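## Task

Take the yellow sponge that sits on the desk and leave it resting on the lowest shelf of the bookcase. At the end, nothing may be in the hatched zone in front of the door (the coffee table is movable). Release the sponge and back the robot away from it. The robot must not tip over or finish leaning, or the task counts as failed.

## Robot and tools

ROBOT. A Hello Robot Stretch 3 with one arm. It has a two-wheeled base (0.33 m long, 0.34 m wide), a lift that slides up a mast, and a telescoping arm that reaches out to the robot's RIGHT side, with a wrist and a gripper at its end. The base cannot slide sideways, so moving the gripper forward or back means driving the base. Turns in place pivot about a point between the wheels, 0.05 m behind the front edge. With the arm pulled in and the wrist folded, a turn sweeps a radius of 0.28 m. An unfolded, level wrist reaches past that radius.

FRAMES. Base frame: origin on the floor between the drive wheels, x forward, y left, z up. hand_pose is reported in this frame, at the point where the closed fingertips meet. The odometry frame is the base frame as it stood when the scene began. Heading is positive to the left and runs from -3.142 to 3.142.

execute_actions. Its argument is actions, a list run in order. An empty list only returns the current state and images. Each action may hold robot, steps (1 to 450 control steps, 30 per second, default 1) and until (allowed only together with steps; it ends the action early once its conditions hold). An action with only steps just waits. If any value is invalid or out of range, the whole call is thrown out and nothing runs.

robot takes one command, a list of up to 8 commands run one after another (with {"pause_s": s}, s at most 15, as a wait), or {"stop": true}, which brakes everything and clears the queue. A command may contain:
- base: exactly one key. translate_m is a relative drive in metres from where the base is when that command starts; forward is positive, |value| at most 1. rotate_rad is a relative turn in place in radians; counter-clockwise (left) is positive, |value| at most 3.2.
- joints: one object of named absolute targets. Joints left out keep their current goal. lift_m 0 to 1.1 (arm height on the mast). arm_m 0 to 0.52 (extension). wrist_yaw_rad -1.345 to 4.42 (0 lines the gripper up with the arm, positive swings it toward the front, 3.0 folds it over the base). wrist_pitch_rad -1.57 to 0.451 (0 level, negative tips the fingers down). wrist_roll_rad -2.911 to 2.911 (0 puts the fingers side by side). gripper_m -0.089 to 0.179 (larger is wider; the real fingertip gap is smaller by about 0.007 when nearly shut and 0.025 when fully open, and is zero below 0.007). head_pan_rad -3.953 to 1.73 (0 ahead, positive left, -1.57 along the arm). head_tilt_rad -1.53 to 0.419 (negative looks down).
- contact_limits: {"arm_m": effort}, a motor effort percentage from 1 to 100 at which that arm motion halts. Smaller is softer; too small halts at once. It lasts until the next arm_m command.
Base and joint motions in one command begin together and keep going across later actions. A new command overrides at once: named joints retarget, and the rest of an older queue is dropped.

Waiting: {"steps": 450, "until": {"robot": {"status": "ended"}}} finishes once nothing reports moving and no queue runs. You can also test fields, e.g. {"lift_m": [">", 0.3]} or base_status ["!=", "moving"]; operators are =, !=, <, <=, >, >=. "any" in place of "robot" fires when any single motion ends.

SPEED. The base moves fast (0.30 m/s, 1.9 rad/s) only when stowed: lift_m under 0.30, arm_m under 0.03, wrist_yaw_rad over 2.54. Otherwise it is capped at 0.10 m/s and 0.63 rad/s.

GRIPPER. To hold, command gripper_m smaller than the object's width (smaller squeezes harder, but a stall guard eases off, so things may slip). To release, open to at least 0.02 beyond where the pads made contact. The reading and a done status do not prove a grasp; check the cameras.

SELF-COLLISION. Fold or unfold the wrist (yaw to or from 3.0) only with lift_m in 0.32 to 0.95, wrist_pitch_rad -0.4 and roll about 0. After folding, the lift may go down to 0.25. When yaw is below -0.4, keep pitch at -0.5 or lower.

BALANCE. Avoid the arm pressing on something rigid when the gripper is above about 0.45 m; the robot can topple before the contact stop. Never push twice after a contact_stop. Do not drive while the gripper holds, hooks or presses on something fixed. If the base catches on furniture (worst when reversing), reverse the last move in small steps, pull the gripper free, and if still tilted lower lift_m to about 0.2.

RESULTS. Each result is one instant plus one image per camera (head_camera, nav_camera, wrist_camera). base_status shows progress like (translate_m +0.12 of +0.30). joint_goals, joint_status, measured_speeds, refusals, queue and queue_left follow. Status words: moving, done, off_target (stopped short and may still push), contact_stop (the joint went slack), time_out, stopped, not_commanded, torque_fault (a wrist servo is off for 10 s and limp). A queue moves on only after done (or off_target for base or gripper); otherwise later commands are dropped and a dropped: line appears. refused: lines name rejected goals, counting from 0. on_its_own reports goals the robot changed itself, slack or powered-off joints, efforts outside rest range, and a tilt of 3 degrees or more. base_tilt gives forward/right lean in degrees. motor_effort is percent of maximum, with the peak in brackets. lidar_m lists 12 distances in metres in 30-degree sectors, the first straight ahead, counting counter-clockwise (4th left, 7th behind, 10th right), in a plane 0.17 m up; "-" means nothing seen. wrist_depth_mm and head_depth_mm are 7x7 grids of median depths in mm.

zoom_image: camera (head_camera, nav_camera or wrist_camera) and region [x0, y0, x1, y1] in pixels of that camera's latest image, at most 504 by 504; returns a sharper close-up.

finished_scene: scene (1 or 2). Ends that scene for good and reports success. Before calling it, let every motion finish, open the gripper, and move away from the object and out of the hatched door area.

AVOID: dropping or slamming objects, hard hits and strong pushes, knocking items over, and leaving the robot tipped.

Each tool is called after "Request:" as a command line: name --argument value for each argument, lists and objects as JSON in quotes; but a table of rows of numbers goes row by row, as --pt "numbers of a row", without its own name.

## Session

Request:
execute_actions --actions '[]'

Scene clock: 0.00 s.
robot.base_odometry: x=+0.000 y=+0.000 heading=+0.000 (m, m, rad; robot's odometry frame)
robot.turned_by_wheels: +0.000 (rad since the last result)
robot.turned_by_imu: +0.000 (rad since the last result)
robot.base_tilt: forward=-1.0 right=-0.8 (deg)
robot.lidar_m: 1.50 2.28 2.61 2.43 2.09 1.78 1.77 2.03 1.70 2.16 2.06 1.36
robot.head_depth_mm: 1754 1854 1844 1839 1807 1809 1527 / 1773 1894 1879 1879 1877 1864 1516 / 1789 1934 1895 1923 1888 1881 1509 / 1796 1991 1968 1951 1956 1931 1488 / 1802 2036 2010 2018 1998 1972 1492 / 1827 2074 2055 2056 2048 2044 1568 / 1846 2131 2135 2103 2097 2064 2059
robot.base_status: not_commanded
robot.joint_positions: lift_m=+0.593 arm_m=+0.002 wrist_yaw_rad=+2.874 wrist_pitch_rad=-0.580 wrist_roll_rad=-0.015 gripper_m=+0.037 head_pan_rad=+0.011 head_tilt_rad=+0.003
robot.joint_goals: lift_m=+0.593 arm_m=+0.002 wrist_yaw_rad=+2.874 wrist_pitch_rad=-0.580 wrist_roll_rad=-0.015 gripper_m=+0.037 head_pan_rad=+0.011 head_tilt_rad=+0.003
robot.joint_status: lift_m=not_commanded arm_m=not_commanded wrist_yaw_rad=not_commanded wrist_pitch_rad=not_commanded wrist_roll_rad=not_commanded gripper_m=not_commanded head_pan_rad=not_commanded head_tilt_rad=not_commanded
robot.measured_speeds: translate_m=+0.000 rotate_rad=+0.000 lift_m=+0.000 arm_m=+0.000 wrist_yaw_rad=+0.000 wrist_pitch_rad=+0.000 wrist_roll_rad=+0.000 head_pan_rad=+0.000 head_tilt_rad=+0.000
robot: refusals=0 queue=idle queue_left=0
robot.motor_effort: left_wheel=+1 right_wheel=+0 lift_m=+32 arm_m=+0 wrist_yaw_rad=+0 wrist_pitch_rad=+6 wrist_roll_rad=+1 gripper_m=+1 head_pan_rad=+1 head_tilt_rad=+2 (%)
robot.hand_pose: x=+0.0319 y=+0.0471 z=+0.5707 quat_wxyz=(+0.290, +0.693, +0.112, +0.650) (m; robot's base frame)
robot.wrist_depth_mm: - - - - - - - / - - - - - - - / - - - - - - - / - - - - - 993 938 / 930 930 930 876 865 841 813 / 815 798 - 758 738 742 730 / 712 703 - 707 669 659 656
pictures: head_camera (sideways: a quarter turn clockwise sets it upright), nav_camera (sideways: a quarter turn counterclockwise sets it upright), wrist_camera
Images, in order (width x height): head_camera 896x504, nav_camera 672x504, wrist_camera 644x364.

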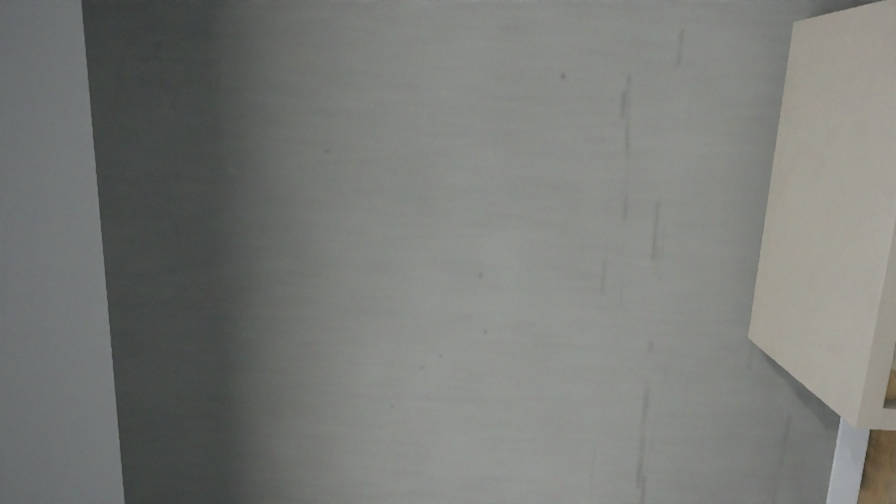

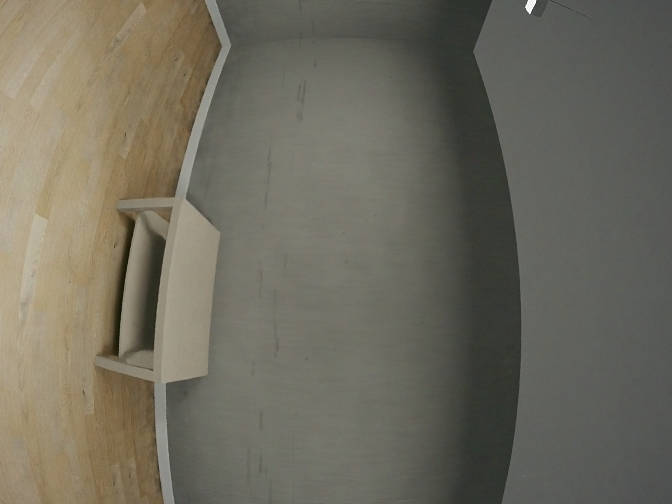

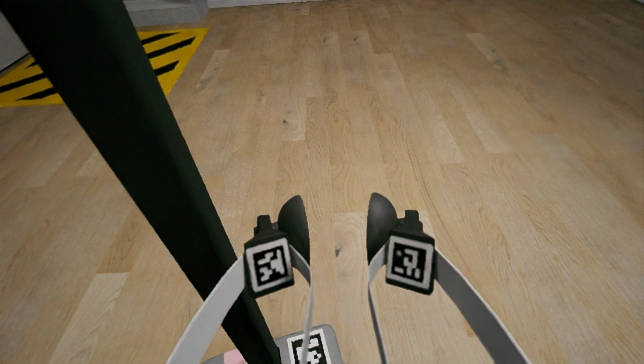

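Look around.

Request:
execute_actions --actions '[{"robot":{"joints":{"head_pan_rad":-1.6,"head_tilt_rad":-0.5}},"steps":100,"until":{"robot":{"status":"ended"}}}]'

Request:
execute_actions --actions '[{"robot":{"joints":{"head_pan_rad":-3.2}},"steps":100,"until":{"robot":{"status":"ended"}}}]'

Request:
execute_actions --actions '[{"robot":{"joints":{"head_pan_rad":1.6}},"steps":200,"until":{"robot":{"status":"ended"}}}]'

Scene clock: 5.80 s.
robot.base_odometry: x=+0.000 y=+0.000 heading=+0.000 (m, m, rad; robot's odometry frame)
robot.turned_by_wheels: +0.000 (rad since the last result)
robot.turned_by_imu: -0.001 (rad since the last result)
robot.base_tilt: forward=-1.1 right=-0.8 (deg)
robot.lidar_m: 1.49 2.28 2.61 2.43 2.07 1.78 1.77 2.03 1.69 2.16 2.06 1.36
robot.head_depth_mm: 1726 1888 1953 2179 2081 1620 1327 / 1765 1914 1661 2265 1967 1611 1324 / 1779 1945 1718 2311 2036 1588 1316 / 1833 1969 2163 2402 2032 1590 1305 / 1878 1998 2217 2399 2007 1586 1296 / 1911 2057 2261 2440 1991 1559 1292 / 1952 2070 2297 2439 1979 1563 1291
robot.base_status: not_commanded
robot.joint_positions: lift_m=+0.593 arm_m=+0.002 wrist_yaw_rad=+2.874 wrist_pitch_rad=-0.580 wrist_roll_rad=-0.015 gripper_m=+0.037 head_pan_rad=-1.593 head_tilt_rad=-0.493
robot.joint_goals: lift_m=+0.593 arm_m=+0.002 wrist_yaw_rad=+2.874 wrist_pitch_rad=-0.580 wrist_roll_rad=-0.015 gripper_m=+0.037 head_pan_rad=-1.600 head_tilt_rad=-0.500
robot.joint_status: lift_m=not_commanded arm_m=not_commanded wrist_yaw_rad=not_commanded wrist_pitch_rad=not_commanded wrist_roll_rad=not_commanded gripper_m=not_commanded head_pan_rad=done head_tilt_rad=done
robot.measured_speeds: translate_m=+0.000 rotate_rad=+0.000 lift_m=+0.000 arm_m=+0.000 wrist_yaw_rad=+0.000 wrist_pitch_rad=+0.000 wrist_roll_rad=+0.000 head_pan_rad=+0.000 head_tilt_rad=+0.000
robot: refusals=0 queue=done queue_left=0
robot.motor_effort: left_wheel=+1(1) right_wheel=+1(1) lift_m=+32(32) arm_m=+0(0) wrist_yaw_rad=-1(1) wrist_pitch_rad=+6(6) wrist_roll_rad=+0(0) gripper_m=+0(1) head_pan_rad=-4(38) head_tilt_rad=-2(20) (%)
robot.hand_pose: x=+0.0319 y=+0.0471 z=+0.5707 quat_wxyz=(+0.290, +0.693, +0.112, +0.650) (m; robot's base frame)
robot.wrist_depth_mm: - - - - - - - / - - - - - - - / - - - - - - - / - - - - - 973 944 / 930 920 934 869 872 840 823 / 806 784 - 757 736 742 732 / 711 711 - 704 674 661 654
pictures: head_camera (sideways: a quarter turn clockwise sets it upright), nav_camera (sideways: a quarter turn counterclockwise sets it upright), wrist_camera
Images, in order (width x height): head_camera 896x504, nav_camera 672x504, wrist_camera 644x364.

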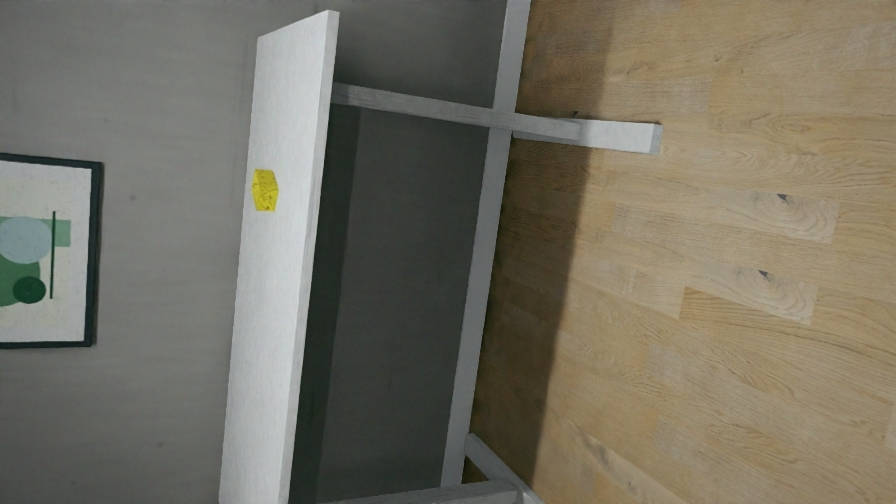

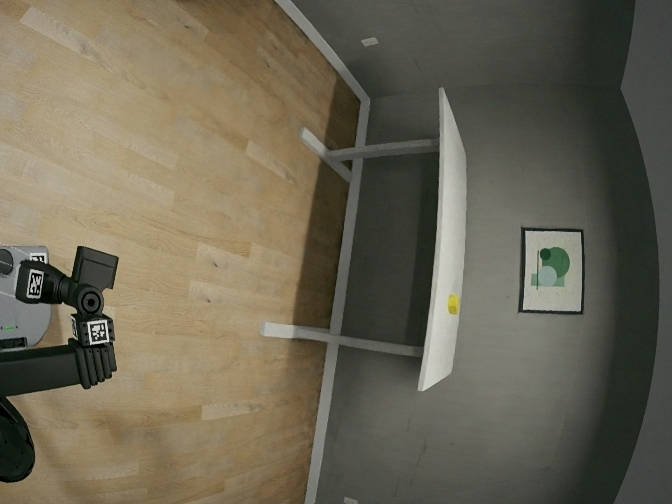

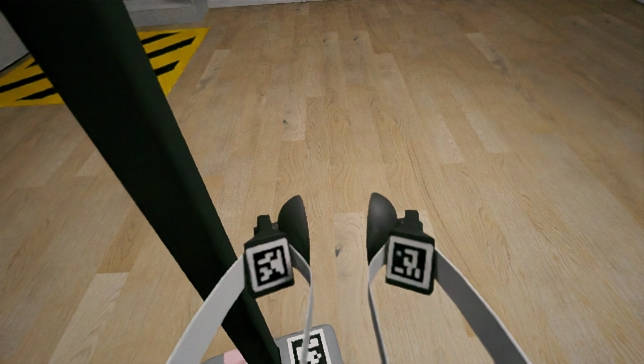

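Scene clock: 7.20 s.
robot.base_odometry: x=+0.000 y=+0.000 heading=+0.000 (m, m, rad; robot's odometry frame)
robot.turned_by_wheels: +0.000 (rad since the last result)
robot.turned_by_imu: +0.000 (rad since the last result)
robot.base_tilt: forward=-1.1 right=-0.8 (deg)
robot.lidar_m: 1.49 2.28 2.60 2.42 2.08 1.78 1.77 2.04 1.69 2.16 2.06 1.36
robot.head_depth_mm: 1446 1549 1686 1830 1937 1607 1328 / 1454 1573 1707 1861 1989 1602 1306 / 1479 1603 1742 1901 2015 1614 1311 / 1500 1637 1774 1947 2024 1601 1301 / 1523 1658 1805 1988 2006 1566 1290 / 1544 1688 1843 2042 1984 1566 1306 / 1582 1701 1884 2085 1980 1564 1293
robot.base_status: not_commanded
robot.joint_positions: lift_m=+0.593 arm_m=+0.002 wrist_yaw_rad=+2.874 wrist_pitch_rad=-0.580 wrist_roll_rad=-0.015 gripper_m=+0.037 head_pan_rad=-3.193 head_tilt_rad=-0.494
robot.joint_goals: lift_m=+0.593 arm_m=+0.002 wrist_yaw_rad=+2.874 wrist_pitch_rad=-0.580 wrist_roll_rad=-0.015 gripper_m=+0.037 head_pan_rad=-3.200 head_tilt_rad=-0.500
robot.joint_status: lift_m=not_commanded arm_m=not_commanded wrist_yaw_rad=not_commanded wrist_pitch_rad=not_commanded wrist_roll_rad=not_commanded gripper_m=not_commanded head_pan_rad=done head_tilt_rad=done
robot.measured_speeds: translate_m=+0.000 rotate_rad=+0.000 lift_m=+0.000 arm_m=+0.000 wrist_yaw_rad=+0.000 wrist_pitch_rad=+0.000 wrist_roll_rad=+0.000 head_pan_rad=+0.000 head_tilt_rad=+0.000
robot: refusals=0 queue=done queue_left=0
robot.motor_effort: left_wheel=+1(0) right_wheel=+0(1) lift_m=+32(32) arm_m=+0(0) wrist_yaw_rad=-1(1) wrist_pitch_rad=+6(6) wrist_roll_rad=+1(1) gripper_m=+0(0) head_pan_rad=-2(40) head_tilt_rad=-2(2) (%)
robot.hand_pose: x=+0.0319 y=+0.0471 z=+0.5707 quat_wxyz=(+0.290, +0.693, +0.112, +0.650) (m; robot's base frame)
robot.wrist_depth_mm: - - - - - - - / - - - - - - - / - - - - - - - / - - - - - 963 952 / 947 920 919 877 869 840 823 / 808 803 - 765 717 731 730 / 712 707 - 702 667 661 647
pictures: head_camera (sideways: a quarter turn clockwise sets it upright), nav_camera (sideways: a quarter turn counterclockwise sets it upright), wrist_camera
Images, in order (width x height): head_camera 896x504, nav_camera 672x504, wrist_camera 644x364.

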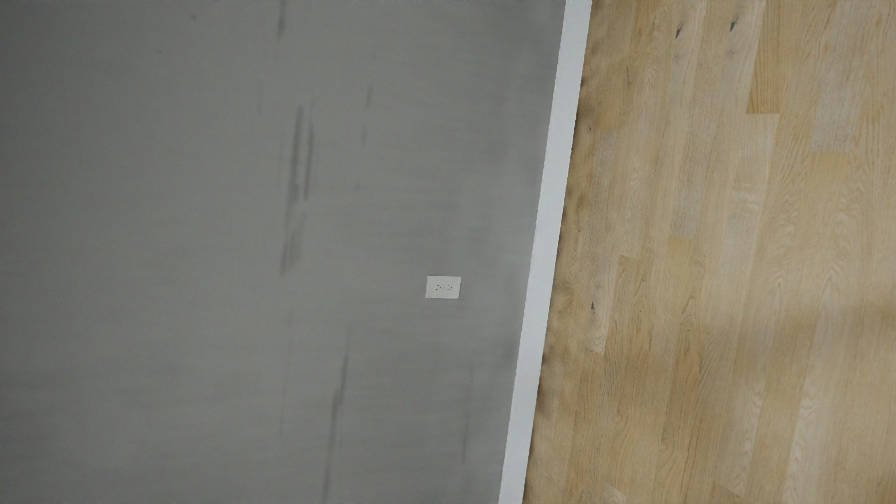

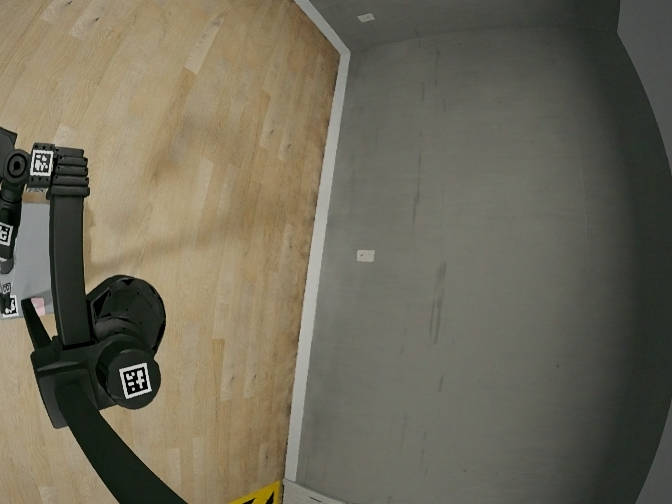

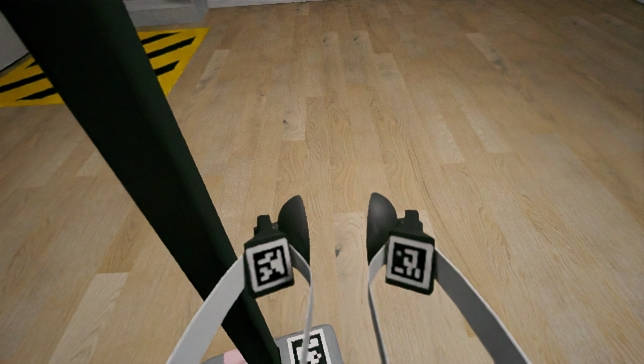

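Scene clock: 10.10 s.
robot.base_odometry: x=+0.000 y=+0.000 heading=+0.000 (m, m, rad; robot's odometry frame)
robot.turned_by_wheels: +0.000 (rad since the last result)
robot.turned_by_imu: -0.001 (rad since the last result)
robot.base_tilt: forward=-1.1 right=-0.8 (deg)
robot.lidar_m: 1.50 2.29 2.60 2.42 2.07 1.77 1.78 2.02 1.69 2.15 2.06 1.36
robot.head_depth_mm: 2085 2258 2424 2579 2062 1613 1319 / 2141 2306 2512 2658 2027 1601 1316 / 2175 2379 2569 2699 2019 1584 1311 / 2257 2405 2642 2777 2029 1594 1309 / 2274 2447 2598 2614 2017 1586 1304 / 2342 2548 2743 2675 1997 1570 1297 / 2403 2540 2724 2655 1956 1551 1288
robot.base_status: not_commanded
robot.joint_positions: lift_m=+0.593 arm_m=+0.002 wrist_yaw_rad=+2.874 wrist_pitch_rad=-0.580 wrist_roll_rad=-0.015 gripper_m=+0.037 head_pan_rad=+1.593 head_tilt_rad=-0.494
robot.joint_goals: lift_m=+0.593 arm_m=+0.002 wrist_yaw_rad=+2.874 wrist_pitch_rad=-0.580 wrist_roll_rad=-0.015 gripper_m=+0.037 head_pan_rad=+1.600 head_tilt_rad=-0.500
robot.joint_status: lift_m=not_commanded arm_m=not_commanded wrist_yaw_rad=not_commanded wrist_pitch_rad=not_commanded wrist_roll_rad=not_commanded gripper_m=not_commanded head_pan_rad=done head_tilt_rad=done
robot.measured_speeds: translate_m=+0.000 rotate_rad=+0.000 lift_m=+0.000 arm_m=+0.000 wrist_yaw_rad=+0.000 wrist_pitch_rad=+0.000 wrist_roll_rad=+0.000 head_pan_rad=+0.000 head_tilt_rad=+0.000
robot: refusals=0 queue=done queue_left=0
robot.motor_effort: left_wheel=+0(0) right_wheel=+0(0) lift_m=+32(32) arm_m=+0(0) wrist_yaw_rad=-1(1) wrist_pitch_rad=+6(6) wrist_roll_rad=+1(0) gripper_m=-1(0) head_pan_rad=+4(40) head_tilt_rad=-2(2) (%)
robot.hand_pose: x=+0.0319 y=+0.0471 z=+0.5707 quat_wxyz=(+0.290, +0.693, +0.112, +0.650) (m; robot's base frame)
robot.wrist_depth_mm: - - - - - - - / - - - - - - - / - - - - - - - / - - - - - 978 956 / 934 917 908 893 890 832 834 / 830 798 - 771 727 743 733 / 715 707 - 697 664 663 648
pictures: head_camera (sideways: a quarter turn clockwise sets it upright), nav_camera (sideways: a quarter turn counterclockwise sets it upright), wrist_camera
Images, in order (width x height): head_camera 896x504, nav_camera 672x504, wrist_camera 644x364.

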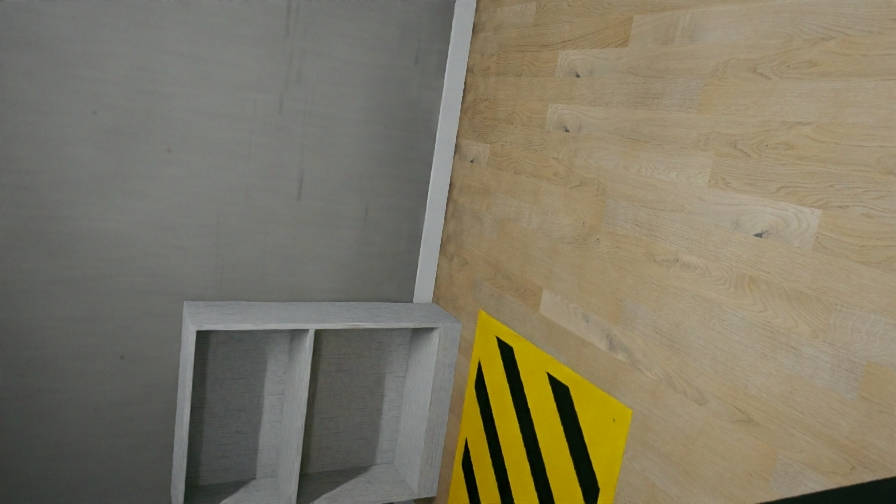

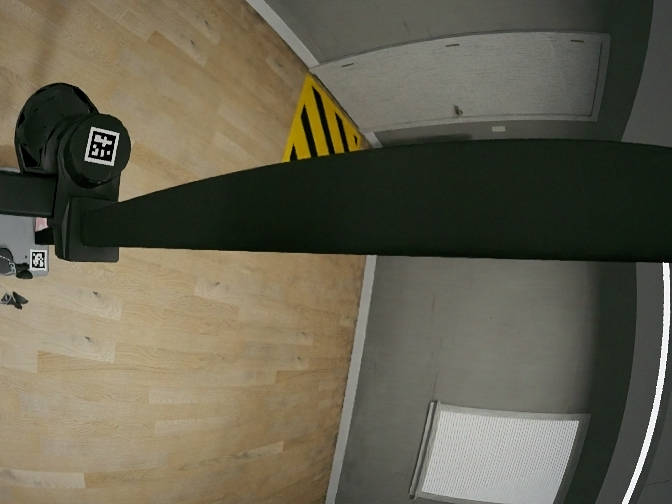

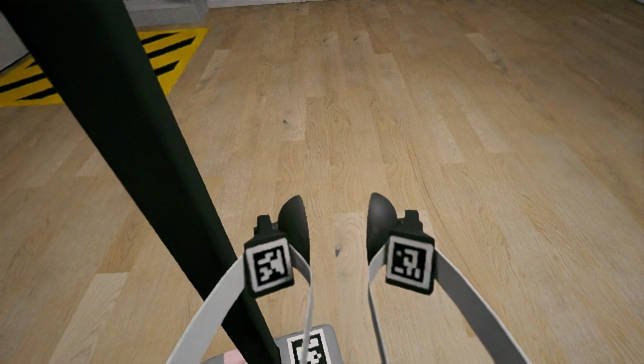

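Request:
execute_actions --actions '[{"robot":[{"joints":{"lift_m":0.27,"wrist_yaw_rad":3.0,"head_pan_rad":-1.6}},{"base":{"rotate_rad":-1.571}},{"base":{"translate_m":1.0}},{"base":{"rotate_rad":1.571}},{"base":{"translate_m":-0.2}},{"joints":{"lift_m":0.9,"wrist_pitch_rad":-0.4}}],"steps":450,"until":{"robot":{"status":"ended"}}}]'

Scene clock: 33.20 s.
robot.base_odometry: x=-0.200 y=-1.000 heading=+0.000 (m, m, rad; robot's odometry frame)
robot.turned_by_wheels: +0.000 (rad since the last result)
robot.turned_by_imu: -0.007 (rad since the last result)
robot.base_tilt: forward=+0.4 right=+0.3 (deg)
robot.lidar_m: 1.92 1.50 3.60 3.39 2.15 1.84 1.84 1.36 0.70 1.15 1.28 1.93
robot.head_depth_mm: 915 988 1055 780 557 435 1327 / 933 1003 1070 771 554 446 1080 / 943 1031 1088 742 550 456 1313 / 948 1046 1119 696 544 455 1305 / 967 1071 1125 744 539 468 1294 / 990 1104 1156 737 535 1451 1284 / 1007 1119 1162 729 531 1460 1281
robot.base_status: moving (translate_m -0.2000 of -0.2000)
robot.joint_positions: lift_m=+0.270 arm_m=+0.002 wrist_yaw_rad=+2.998 wrist_pitch_rad=-0.580 wrist_roll_rad=-0.015 gripper_m=+0.037 head_pan_rad=-1.593 head_tilt_rad=-0.494
robot.joint_goals: lift_m=+0.270 arm_m=+0.002 wrist_yaw_rad=+3.000 wrist_pitch_rad=-0.580 wrist_roll_rad=-0.015 gripper_m=+0.037 head_pan_rad=-1.600 head_tilt_rad=-0.500
robot.joint_status: lift_m=done arm_m=not_commanded wrist_yaw_rad=done wrist_pitch_rad=not_commanded wrist_roll_rad=not_commanded gripper_m=not_commanded head_pan_rad=done head_tilt_rad=done
robot.measured_speeds: translate_m=+0.000 rotate_rad=+0.000 lift_m=+0.000 arm_m=+0.000 wrist_yaw_rad=+0.000 wrist_pitch_rad=+0.000 wrist_roll_rad=+0.000 head_pan_rad=+0.000 head_tilt_rad=+0.000
robot: refusals=0 queue=running queue_left=1
robot.motor_effort: left_wheel=-2(12) right_wheel=+3(8) lift_m=+25(32) arm_m=+0(0) wrist_yaw_rad=+1(5) wrist_pitch_rad=+6(6) wrist_roll_rad=+0(0) gripper_m=-1(0) head_pan_rad=-3(37) head_tilt_rad=-2(2) (%)
robot.hand_pose: x=+0.0075 y=+0.0521 z=+0.2484 quat_wxyz=(+0.249, +0.685, +0.155, +0.667) (m; robot's base frame)
robot.wrist_depth_mm: - - - - - 985 968 / 944 885 855 826 799 778 749 / 718 701 679 659 649 631 609 / 590 576 564 568 546 528 513 / 501 520 - - 473 453 444 / - - - - 389 402 390 / - - - - 361 358 349
pictures: head_camera (sideways: a quarter turn clockwise sets it upright), nav_camera (sideways: a quarter turn counterclockwise sets it upright), wrist_camera
Images, in order (width x height): head_camera 896x504, nav_camera 672x504, wrist_camera 644x364.

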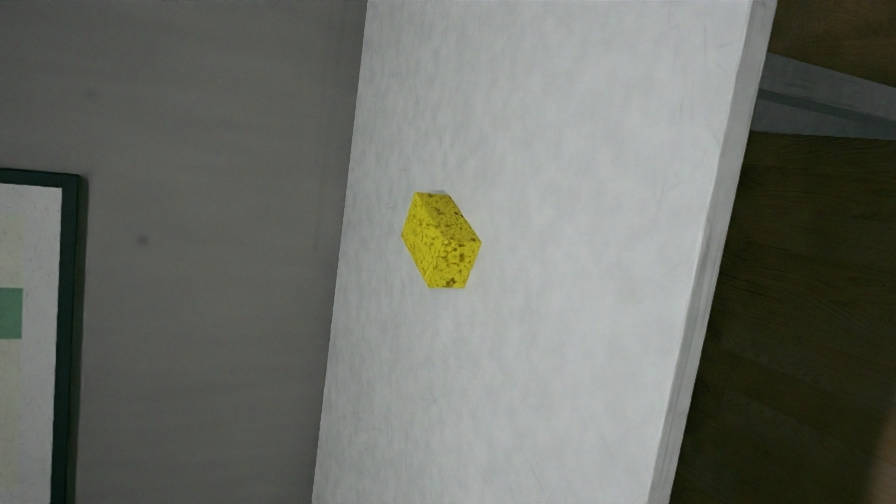

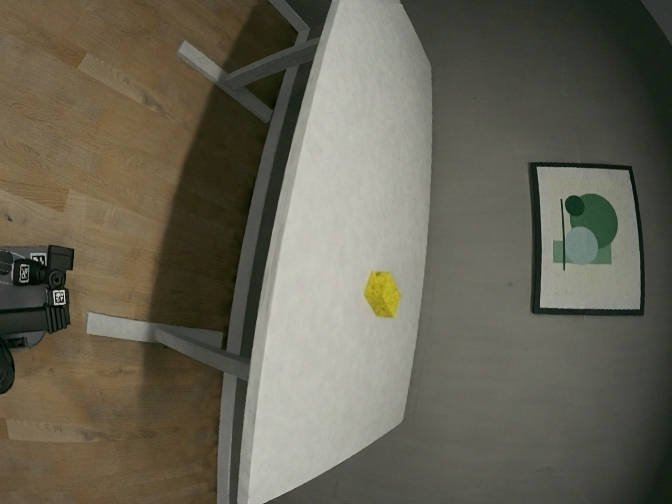

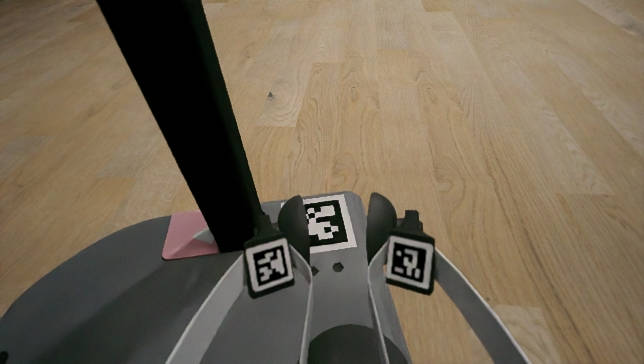

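Request:
execute_actions --actions '[{"steps":300,"until":{"robot":{"status":"ended"}}},{"robot":{"joints":{"wrist_yaw_rad":0.0,"gripper_m":0.12}},"steps":300,"until":{"robot":{"status":"ended"}}}]'

Scene clock: 42.90 s.
robot.base_odometry: x=-0.200 y=-1.000 heading=+0.000 (m, m, rad; robot's odometry frame)
robot.turned_by_wheels: +0.000 (rad since the last result)
robot.turned_by_imu: -0.003 (rad since the last result)
robot.base_tilt: forward=-1.0 right=-0.9 (deg)
robot.lidar_m: 1.93 1.50 3.60 3.40 2.15 1.83 1.84 1.36 0.70 1.15 1.29 1.93
robot.head_depth_mm: 918 988 1066 778 557 434 - / 935 1010 1074 771 552 446 - / 938 1029 1091 743 551 442 1352 / 948 1049 1113 693 544 447 - / 968 1073 1127 747 540 453 1300 / 985 1097 1151 733 537 1431 1285 / 1006 1121 1159 728 532 1465 1289
robot.base_status: done (translate_m -0.2000 of -0.2000)
robot.joint_positions: lift_m=+0.900 arm_m=+0.002 wrist_yaw_rad=+0.009 wrist_pitch_rad=-0.459 wrist_roll_rad=-0.005 gripper_m=+0.120 head_pan_rad=-1.593 head_tilt_rad=-0.494
robot.joint_goals: lift_m=+0.900 arm_m=+0.002 wrist_yaw_rad=+0.000 wrist_pitch_rad=-0.400 wrist_roll_rad=-0.005 gripper_m=+0.120 head_pan_rad=-1.600 head_tilt_rad=-0.500
robot.joint_status: lift_m=done arm_m=not_commanded wrist_yaw_rad=done wrist_pitch_rad=done wrist_roll_rad=not_commanded gripper_m=done head_pan_rad=done head_tilt_rad=done
robot.measured_speeds: translate_m=+0.000 rotate_rad=+0.000 lift_m=+0.000 arm_m=+0.000 wrist_yaw_rad=+0.000 wrist_pitch_rad=+0.000 wrist_roll_rad=+0.000 head_pan_rad=+0.000 head_tilt_rad=+0.000
robot: refusals=0 queue=done queue_left=0
robot.motor_effort: left_wheel=-1(1) right_wheel=+0(2) lift_m=+39(36) arm_m=+0(0) wrist_yaw_rad=-12(29) wrist_pitch_rad=+28(28) wrist_roll_rad=-6(6) gripper_m=+1(84) head_pan_rad=-2(2) head_tilt_rad=-2(2) (%)
robot.hand_pose: x=-0.0196 y=-0.3661 z=+0.9034 quat_wxyz=(+0.691, +0.164, -0.686, -0.158) (m; robot's base frame)
robot.wrist_depth_mm: 428 392 360 332 305 283 264 / 247 232 220 208 199 189 181 / 179 166 159 153 147 142 137 / 995 - 154 139 127 119 112 / - - - - - 125 117 / - - - - - - - / - - - - - 992 -
pictures: head_camera (sideways: a quarter turn clockwise sets it upright), nav_camera (sideways: a quarter turn counterclockwise sets it upright), wrist_camera
Images, in order (width x height): head_camera 896x504, nav_camera 672x504, wrist_camera 644x364.

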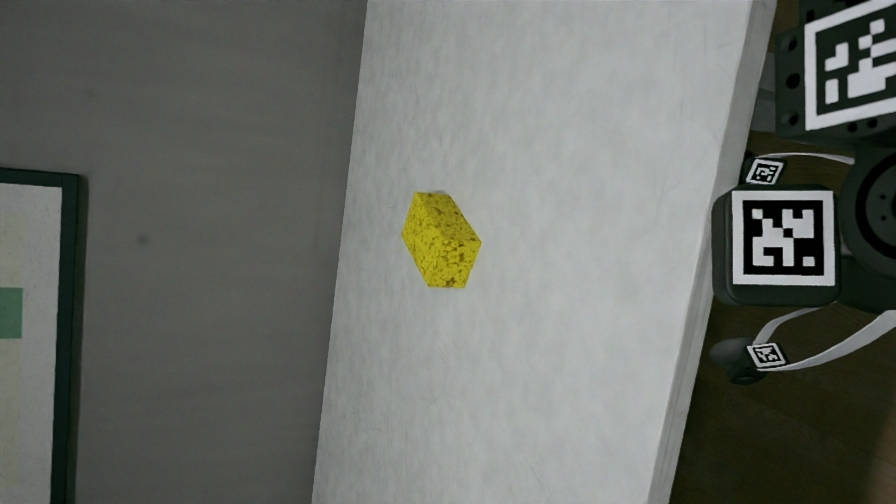

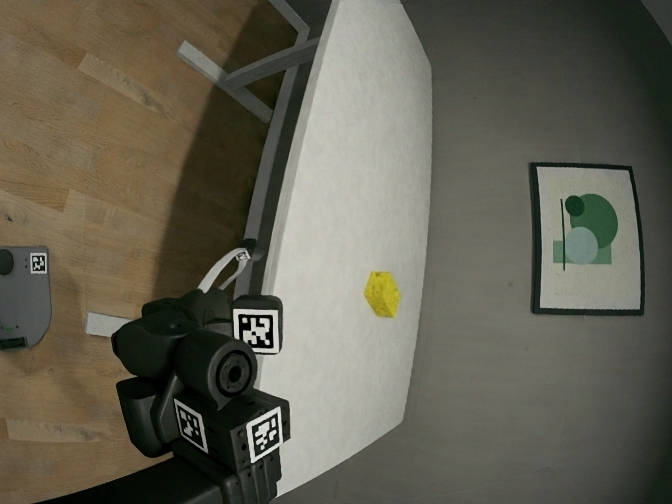

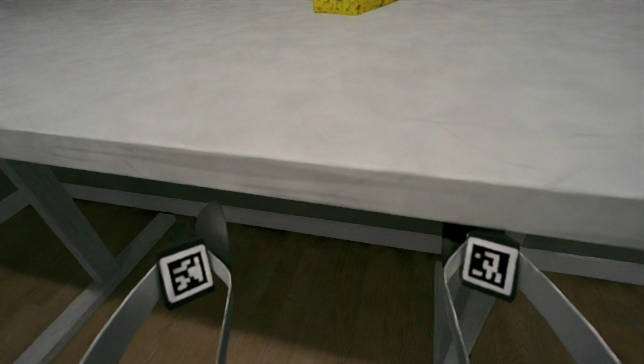

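Request:
execute_actions --actions '[{"robot":[{"joints":{"lift_m":1.02,"wrist_pitch_rad":-0.6}},{"joints":{"arm_m":0.15}}],"steps":300,"until":{"robot":{"status":"ended"}}}]'

Scene clock: 50.67 s.
robot.base_odometry: x=-0.200 y=-1.000 heading=+0.000 (m, m, rad; robot's odometry frame)
robot.turned_by_wheels: +0.000 (rad since the last result)
robot.turned_by_imu: -0.002 (rad since the last result)
robot.base_tilt: forward=-1.0 right=-0.8 (deg)
robot.lidar_m: 1.93 1.50 3.60 3.40 2.15 1.84 1.84 1.36 0.70 1.15 1.29 1.93
robot.head_depth_mm: 915 985 1041 782 535 436 1328 / 936 1009 - - 512 446 1075 / 938 1030 1100 - 509 457 1310 / 948 1048 1111 - - 455 1299 / 967 1076 1124 740 519 468 1296 / 988 1097 1152 737 535 1429 1283 / 1007 1120 1157 729 532 1457 1281
robot.base_status: done (translate_m -0.2000 of -0.2000)
robot.joint_positions: lift_m=+1.020 arm_m=+0.150 wrist_yaw_rad=-0.001 wrist_pitch_rad=-0.617 wrist_roll_rad=-0.008 gripper_m=+0.120 head_pan_rad=-1.593 head_tilt_rad=-0.494
robot.joint_goals: lift_m=+1.020 arm_m=+0.150 wrist_yaw_rad=+0.000 wrist_pitch_rad=-0.600 wrist_roll_rad=-0.008 gripper_m=+0.120 head_pan_rad=-1.600 head_tilt_rad=-0.500
robot.joint_status: lift_m=done arm_m=done wrist_yaw_rad=done wrist_pitch_rad=done wrist_roll_rad=not_commanded gripper_m=done head_pan_rad=done head_tilt_rad=done
robot.measured_speeds: translate_m=+0.000 rotate_rad=+0.000 lift_m=+0.000 arm_m=+0.000 wrist_yaw_rad=+0.000 wrist_pitch_rad=+0.000 wrist_roll_rad=+0.000 head_pan_rad=+0.000 head_tilt_rad=+0.000
robot: refusals=0 queue=done queue_left=0
robot.motor_effort: left_wheel=-1(2) right_wheel=+2(3) lift_m=+38(49) arm_m=+3(4) wrist_yaw_rad=+2(13) wrist_pitch_rad=+8(53) wrist_roll_rad=-4(14) gripper_m=+1(3) head_pan_rad=-2(4) head_tilt_rad=-2(2) (%)
robot.hand_pose: x=-0.0218 y=-0.4898 z=+0.9906 quat_wxyz=(+0.677, +0.215, -0.671, -0.214) (m; robot's base frame)
robot.wrist_depth_mm: 520 498 476 456 432 420 402 / 392 381 365 298 328 332 323 / 317 308 298 291 282 276 268 / 263 257 252 245 239 235 229 / 226 223 216 212 209 206 201 / 197 198 189 187 184 176 178 / 176 173 170 168 165 162 161
pictures: head_camera (sideways: a quarter turn clockwise sets it upright), nav_camera (sideways: a quarter turn counterclockwise sets it upright), wrist_camera
Images, in order (width x height): head_camera 896x504, nav_camera 672x504, wrist_camera 644x364.

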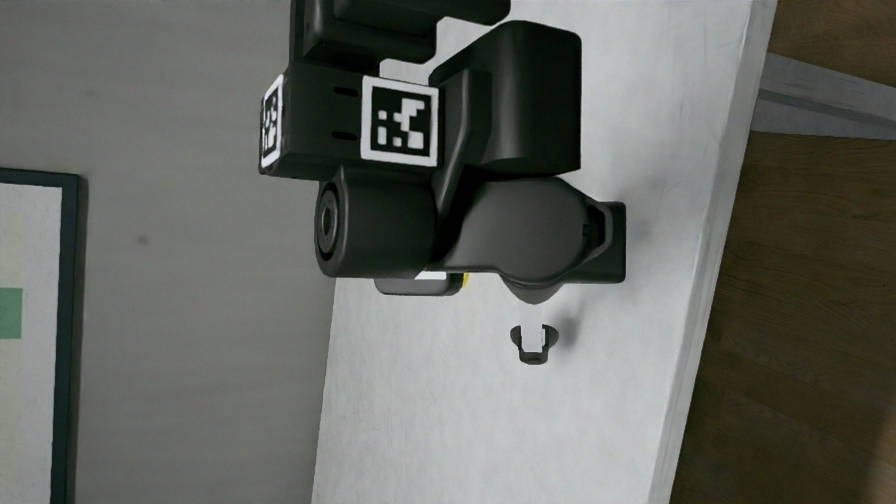

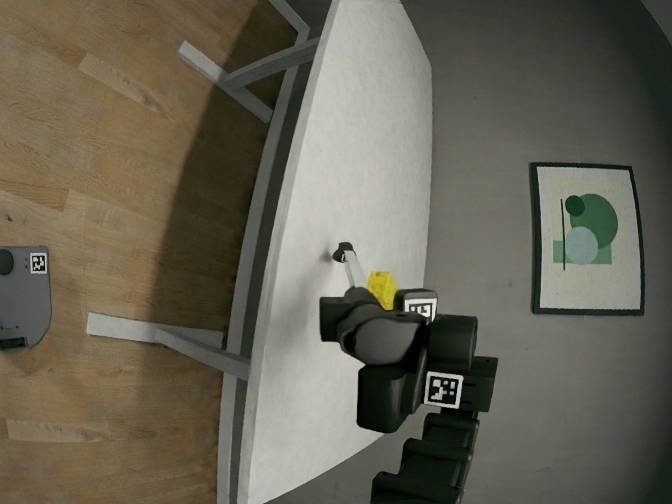

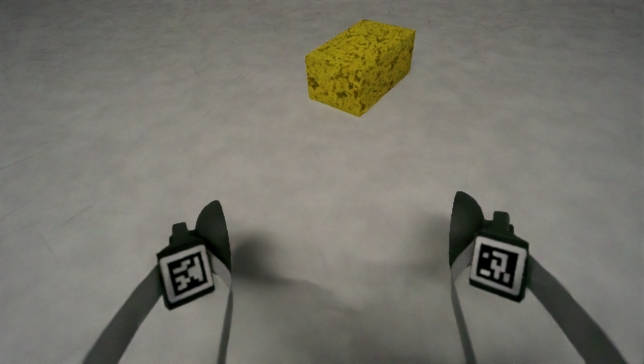

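Request:
execute_actions --actions '[{"robot":{"joints":{"arm_m":0.27}},"steps":300,"until":{"robot":{"status":"ended"}}}]'

Scene clock: 56.23 s.
robot.base_odometry: x=-0.200 y=-1.000 heading=+0.000 (m, m, rad; robot's odometry frame)
robot.turned_by_wheels: +0.000 (rad since the last result)
robot.turned_by_imu: -0.001 (rad since the last result)
robot.base_tilt: forward=-1.1 right=-0.8 (deg)
robot.lidar_m: 1.93 1.50 3.61 3.39 2.15 1.84 1.84 1.35 0.70 1.15 1.29 1.93
robot.head_depth_mm: 920 989 - 700 555 435 1326 / 932 998 - 730 552 446 1079 / 938 1017 - 687 550 457 1311 / 947 1048 - - 543 455 1308 / 967 1068 1127 743 540 467 1296 / 986 1091 1157 735 536 1445 1287 / 1006 1120 1157 729 531 1474 1290
robot.base_status: done (translate_m -0.2000 of -0.2000)
robot.joint_positions: lift_m=+1.020 arm_m=+0.270 wrist_yaw_rad=-0.001 wrist_pitch_rad=-0.617 wrist_roll_rad=-0.008 gripper_m=+0.120 head_pan_rad=-1.593 head_tilt_rad=-0.494
robot.joint_goals: lift_m=+1.020 arm_m=+0.270 wrist_yaw_rad=+0.000 wrist_pitch_rad=-0.600 wrist_roll_rad=-0.008 gripper_m=+0.120 head_pan_rad=-1.600 head_tilt_rad=-0.500
robot.joint_status: lift_m=done arm_m=done wrist_yaw_rad=done wrist_pitch_rad=done wrist_roll_rad=not_commanded gripper_m=done head_pan_rad=done head_tilt_rad=done
robot.measured_speeds: translate_m=+0.000 rotate_rad=+0.000 lift_m=+0.000 arm_m=+0.000 wrist_yaw_rad=+0.000 wrist_pitch_rad=+0.000 wrist_roll_rad=+0.000 head_pan_rad=+0.000 head_tilt_rad=+0.000
robot: refusals=0 queue=done queue_left=0
robot.motor_effort: left_wheel=-2(2) right_wheel=+2(2) lift_m=+39(39) arm_m=+3(4) wrist_yaw_rad=+1(1) wrist_pitch_rad=+8(8) wrist_roll_rad=-3(4) gripper_m=+0(1) head_pan_rad=-2(3) head_tilt_rad=-2(2) (%)
robot.hand_pose: x=-0.0218 y=-0.6098 z=+0.9906 quat_wxyz=(+0.677, +0.215, -0.671, -0.214) (m; robot's base frame)
robot.wrist_depth_mm: 520 494 471 449 438 417 404 / 393 377 365 353 339 332 322 / 314 307 296 223 224 274 266 / 262 257 251 224 229 234 228 / 226 221 216 212 208 206 200 / 198 197 188 188 184 176 178 / 176 172 170 167 165 163 160
pictures: head_camera (sideways: a quarter turn clockwise sets it upright), nav_camera (sideways: a quarter turn counterclockwise sets it upright), wrist_camera
Images, in order (width x height): head_camera 896x504, nav_camera 672x504, wrist_camera 644x364.

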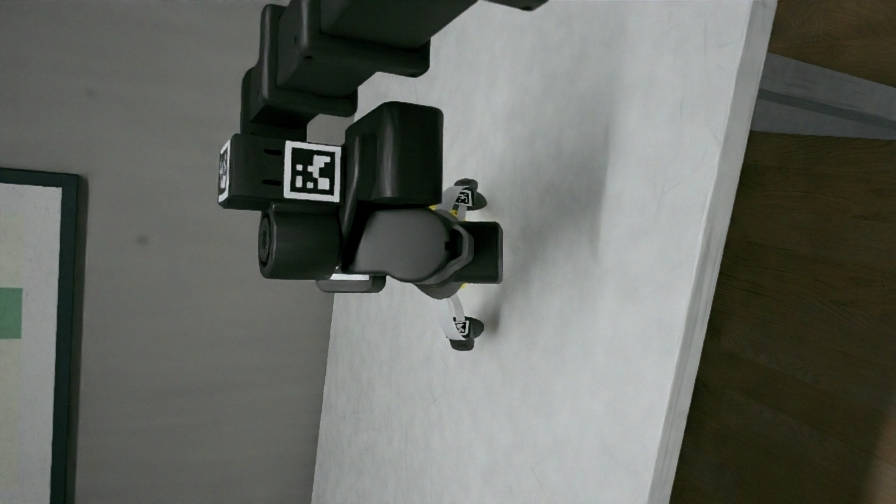

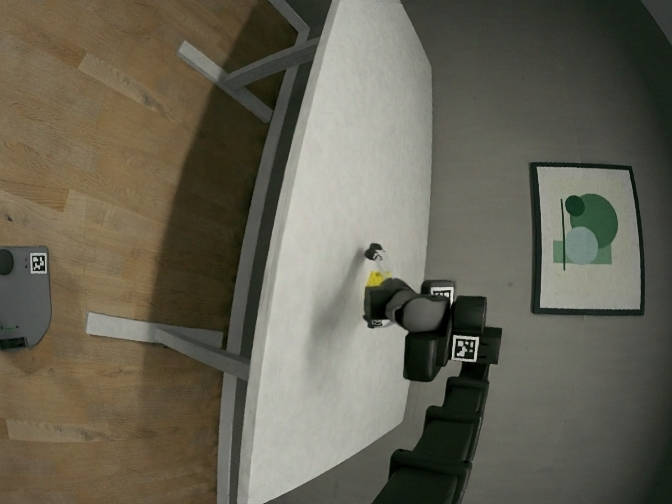

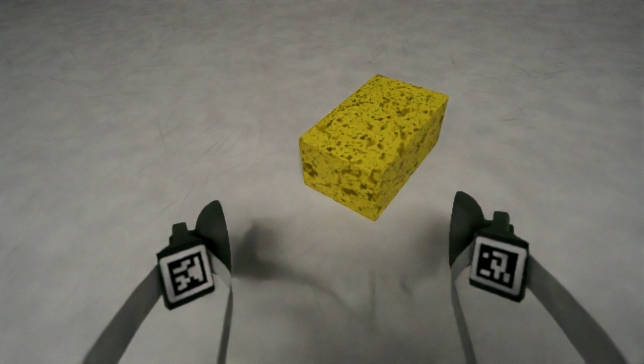

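Request:
execute_actions --actions '[{"robot":[{"base":{"translate_m":-0.015}},{"joints":{"arm_m":0.34}}],"steps":300,"until":{"robot":{"status":"ended"}}}]'

Scene clock: 62.17 s.
robot.base_odometry: x=-0.215 y=-1.000 heading=+0.000 (m, m, rad; robot's odometry frame)
robot.turned_by_wheels: +0.000 (rad since the last result)
robot.turned_by_imu: -0.001 (rad since the last result)
robot.base_tilt: forward=-1.1 right=-0.8 (deg)
robot.lidar_m: 1.94 1.51 3.61 3.41 2.14 1.82 1.82 1.35 0.69 1.15 1.29 1.94
robot.head_depth_mm: 915 979 - 735 557 435 1322 / 924 997 - 768 552 433 1021 / 938 1002 - 724 549 443 1317 / 944 1041 - 679 542 455 1299 / 965 1068 1120 705 539 467 1297 / 983 1093 1149 736 536 1432 1294 / 1002 1112 1161 728 531 1459 1287
robot.base_status: done (translate_m -0.0150 of -0.0150)
robot.joint_positions: lift_m=+1.020 arm_m=+0.340 wrist_yaw_rad=-0.001 wrist_pitch_rad=-0.616 wrist_roll_rad=-0.008 gripper_m=+0.120 head_pan_rad=-1.593 head_tilt_rad=-0.494
robot.joint_goals: lift_m=+1.020 arm_m=+0.340 wrist_yaw_rad=+0.000 wrist_pitch_rad=-0.600 wrist_roll_rad=-0.008 gripper_m=+0.120 head_pan_rad=-1.600 head_tilt_rad=-0.500
robot.joint_status: lift_m=done arm_m=done wrist_yaw_rad=done wrist_pitch_rad=done wrist_roll_rad=not_commanded gripper_m=done head_pan_rad=done head_tilt_rad=done
robot.measured_speeds: translate_m=+0.000 rotate_rad=+0.000 lift_m=+0.000 arm_m=+0.000 wrist_yaw_rad=+0.000 wrist_pitch_rad=+0.000 wrist_roll_rad=+0.000 head_pan_rad=+0.000 head_tilt_rad=+0.000
robot: refusals=0 queue=done queue_left=0
robot.motor_effort: left_wheel=-2(6) right_wheel=+2(2) lift_m=+39(39) arm_m=+3(3) wrist_yaw_rad=+0(0) wrist_pitch_rad=+8(7) wrist_roll_rad=-4(4) gripper_m=+0(0) head_pan_rad=-2(3) head_tilt_rad=-2(1) (%)
robot.hand_pose: x=-0.0218 y=-0.6798 z=+0.9906 quat_wxyz=(+0.677, +0.215, -0.671, -0.214) (m; robot's base frame)
robot.wrist_depth_mm: 517 497 474 452 431 419 401 / 392 376 365 352 343 332 322 / 314 307 297 289 280 275 269 / 261 256 251 187 182 234 228 / 225 221 215 158 164 206 199 / 196 197 188 161 179 176 178 / 175 172 170 166 165 162 160
pictures: head_camera (sideways: a quarter turn clockwise sets it upright), nav_camera (sideways: a quarter turn counterclockwise sets it upright), wrist_camera
Images, in order (width x height): head_camera 896x504, nav_camera 672x504, wrist_camera 644x364.

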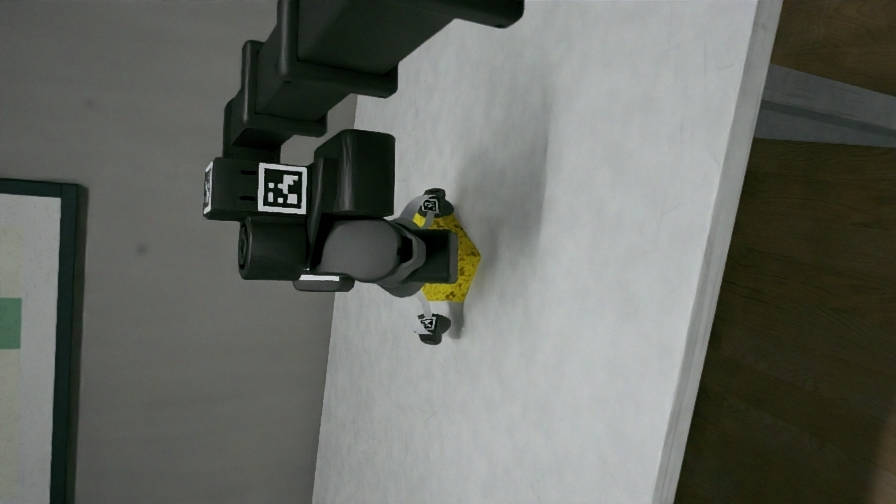

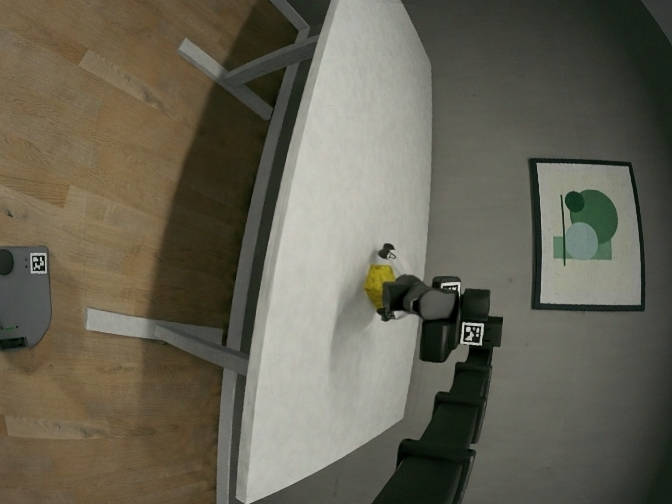

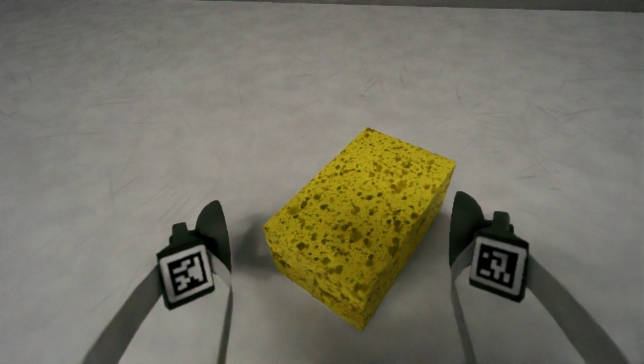

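Request:
execute_actions --actions '[{"robot":{"joints":{"lift_m":0.985,"gripper_m":0.15}},"steps":300,"until":{"robot":{"status":"ended"}}}]'

Scene clock: 65.60 s.
robot.base_odometry: x=-0.215 y=-1.000 heading=+0.000 (m, m, rad; robot's odometry frame)
robot.turned_by_wheels: +0.000 (rad since the last result)
robot.turned_by_imu: -0.001 (rad since the last result)
robot.base_tilt: forward=-1.1 right=-0.9 (deg)
robot.lidar_m: 1.94 1.51 3.60 3.42 2.14 1.82 1.83 1.35 0.69 1.15 1.30 1.94
robot.head_depth_mm: 917 984 1057 - 527 434 1323 / 929 1006 - 729 555 434 1022 / 939 1023 - 686 551 444 1304 / 943 1045 - 650 545 456 1304 / 965 1070 1126 708 542 467 1304 / 988 1096 1143 740 536 1440 1298 / 1003 1122 1157 730 531 1464 1292
robot.base_status: done (translate_m -0.0150 of -0.0150)
robot.joint_positions: lift_m=+0.989 arm_m=+0.340 wrist_yaw_rad=-0.001 wrist_pitch_rad=-0.583 wrist_roll_rad=-0.011 gripper_m=+0.150 head_pan_rad=-1.593 head_tilt_rad=-0.494
robot.joint_goals: lift_m=+0.989 arm_m=+0.340 wrist_yaw_rad=+0.000 wrist_pitch_rad=-0.600 wrist_roll_rad=-0.011 gripper_m=+0.150 head_pan_rad=-1.600 head_tilt_rad=-0.500
robot.joint_status: lift_m=contact_stop arm_m=done wrist_yaw_rad=done wrist_pitch_rad=done wrist_roll_rad=not_commanded gripper_m=done head_pan_rad=done head_tilt_rad=done
robot.measured_speeds: translate_m=+0.000 rotate_rad=+0.000 lift_m=+0.001 arm_m=+0.000 wrist_yaw_rad=+0.000 wrist_pitch_rad=+0.000 wrist_roll_rad=+0.000 head_pan_rad=+0.000 head_tilt_rad=+0.000
robot: refusals=0 queue=dropped queue_left=0
robot.on_its_own: lift_m is slack since a contact_stop, until your next command for it
robot.motor_effort: left_wheel=-1(2) right_wheel=+2(2) lift_m=+31(36) arm_m=+3(3) wrist_yaw_rad=+1(1) wrist_pitch_rad=-8(12) wrist_roll_rad=-2(4) gripper_m=-1(86) head_pan_rad=-3(3) head_tilt_rad=-2(2) (%)
robot.hand_pose: x=-0.0218 y=-0.6853 z=+0.9665 quat_wxyz=(+0.681, +0.204, -0.673, -0.203) (m; robot's base frame)
robot.wrist_depth_mm: 497 477 449 427 411 391 374 / 359 347 336 323 310 300 290 / 284 274 267 258 177 244 239 / 232 227 221 152 152 205 201 / 197 199 188 133 149 184 175 / 172 - 165 149 156 154 155 / - 149 147 144 142 140 137
pictures: head_camera (sideways: a quarter turn clockwise sets it upright), nav_camera (sideways: a quarter turn counterclockwise sets it upright), wrist_camera
Images, in order (width x height): head_camera 896x504, nav_camera 672x504, wrist_camera 644x364.

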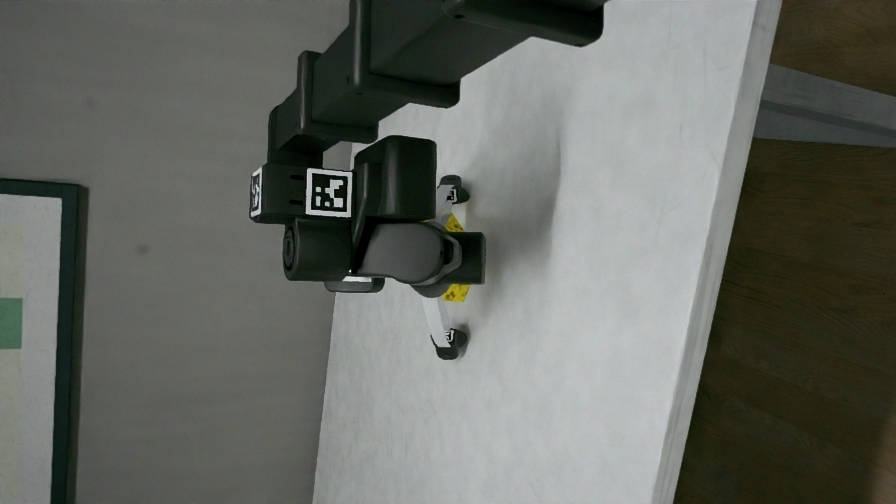

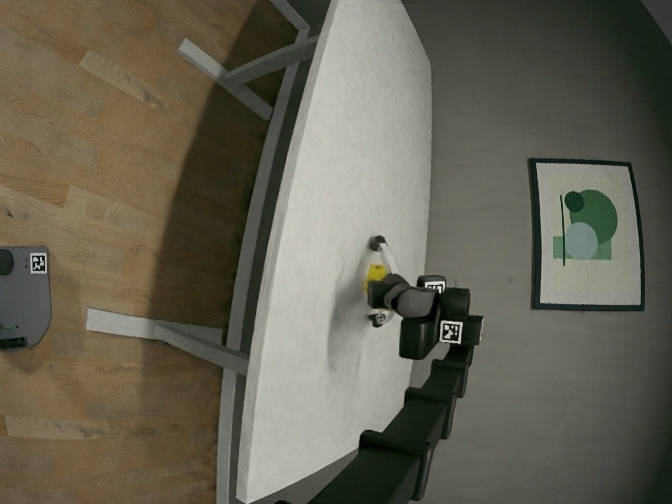

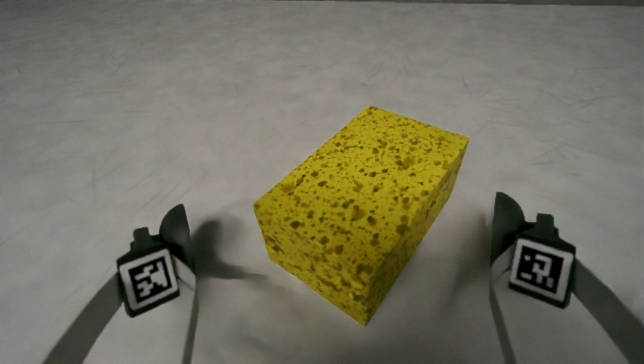

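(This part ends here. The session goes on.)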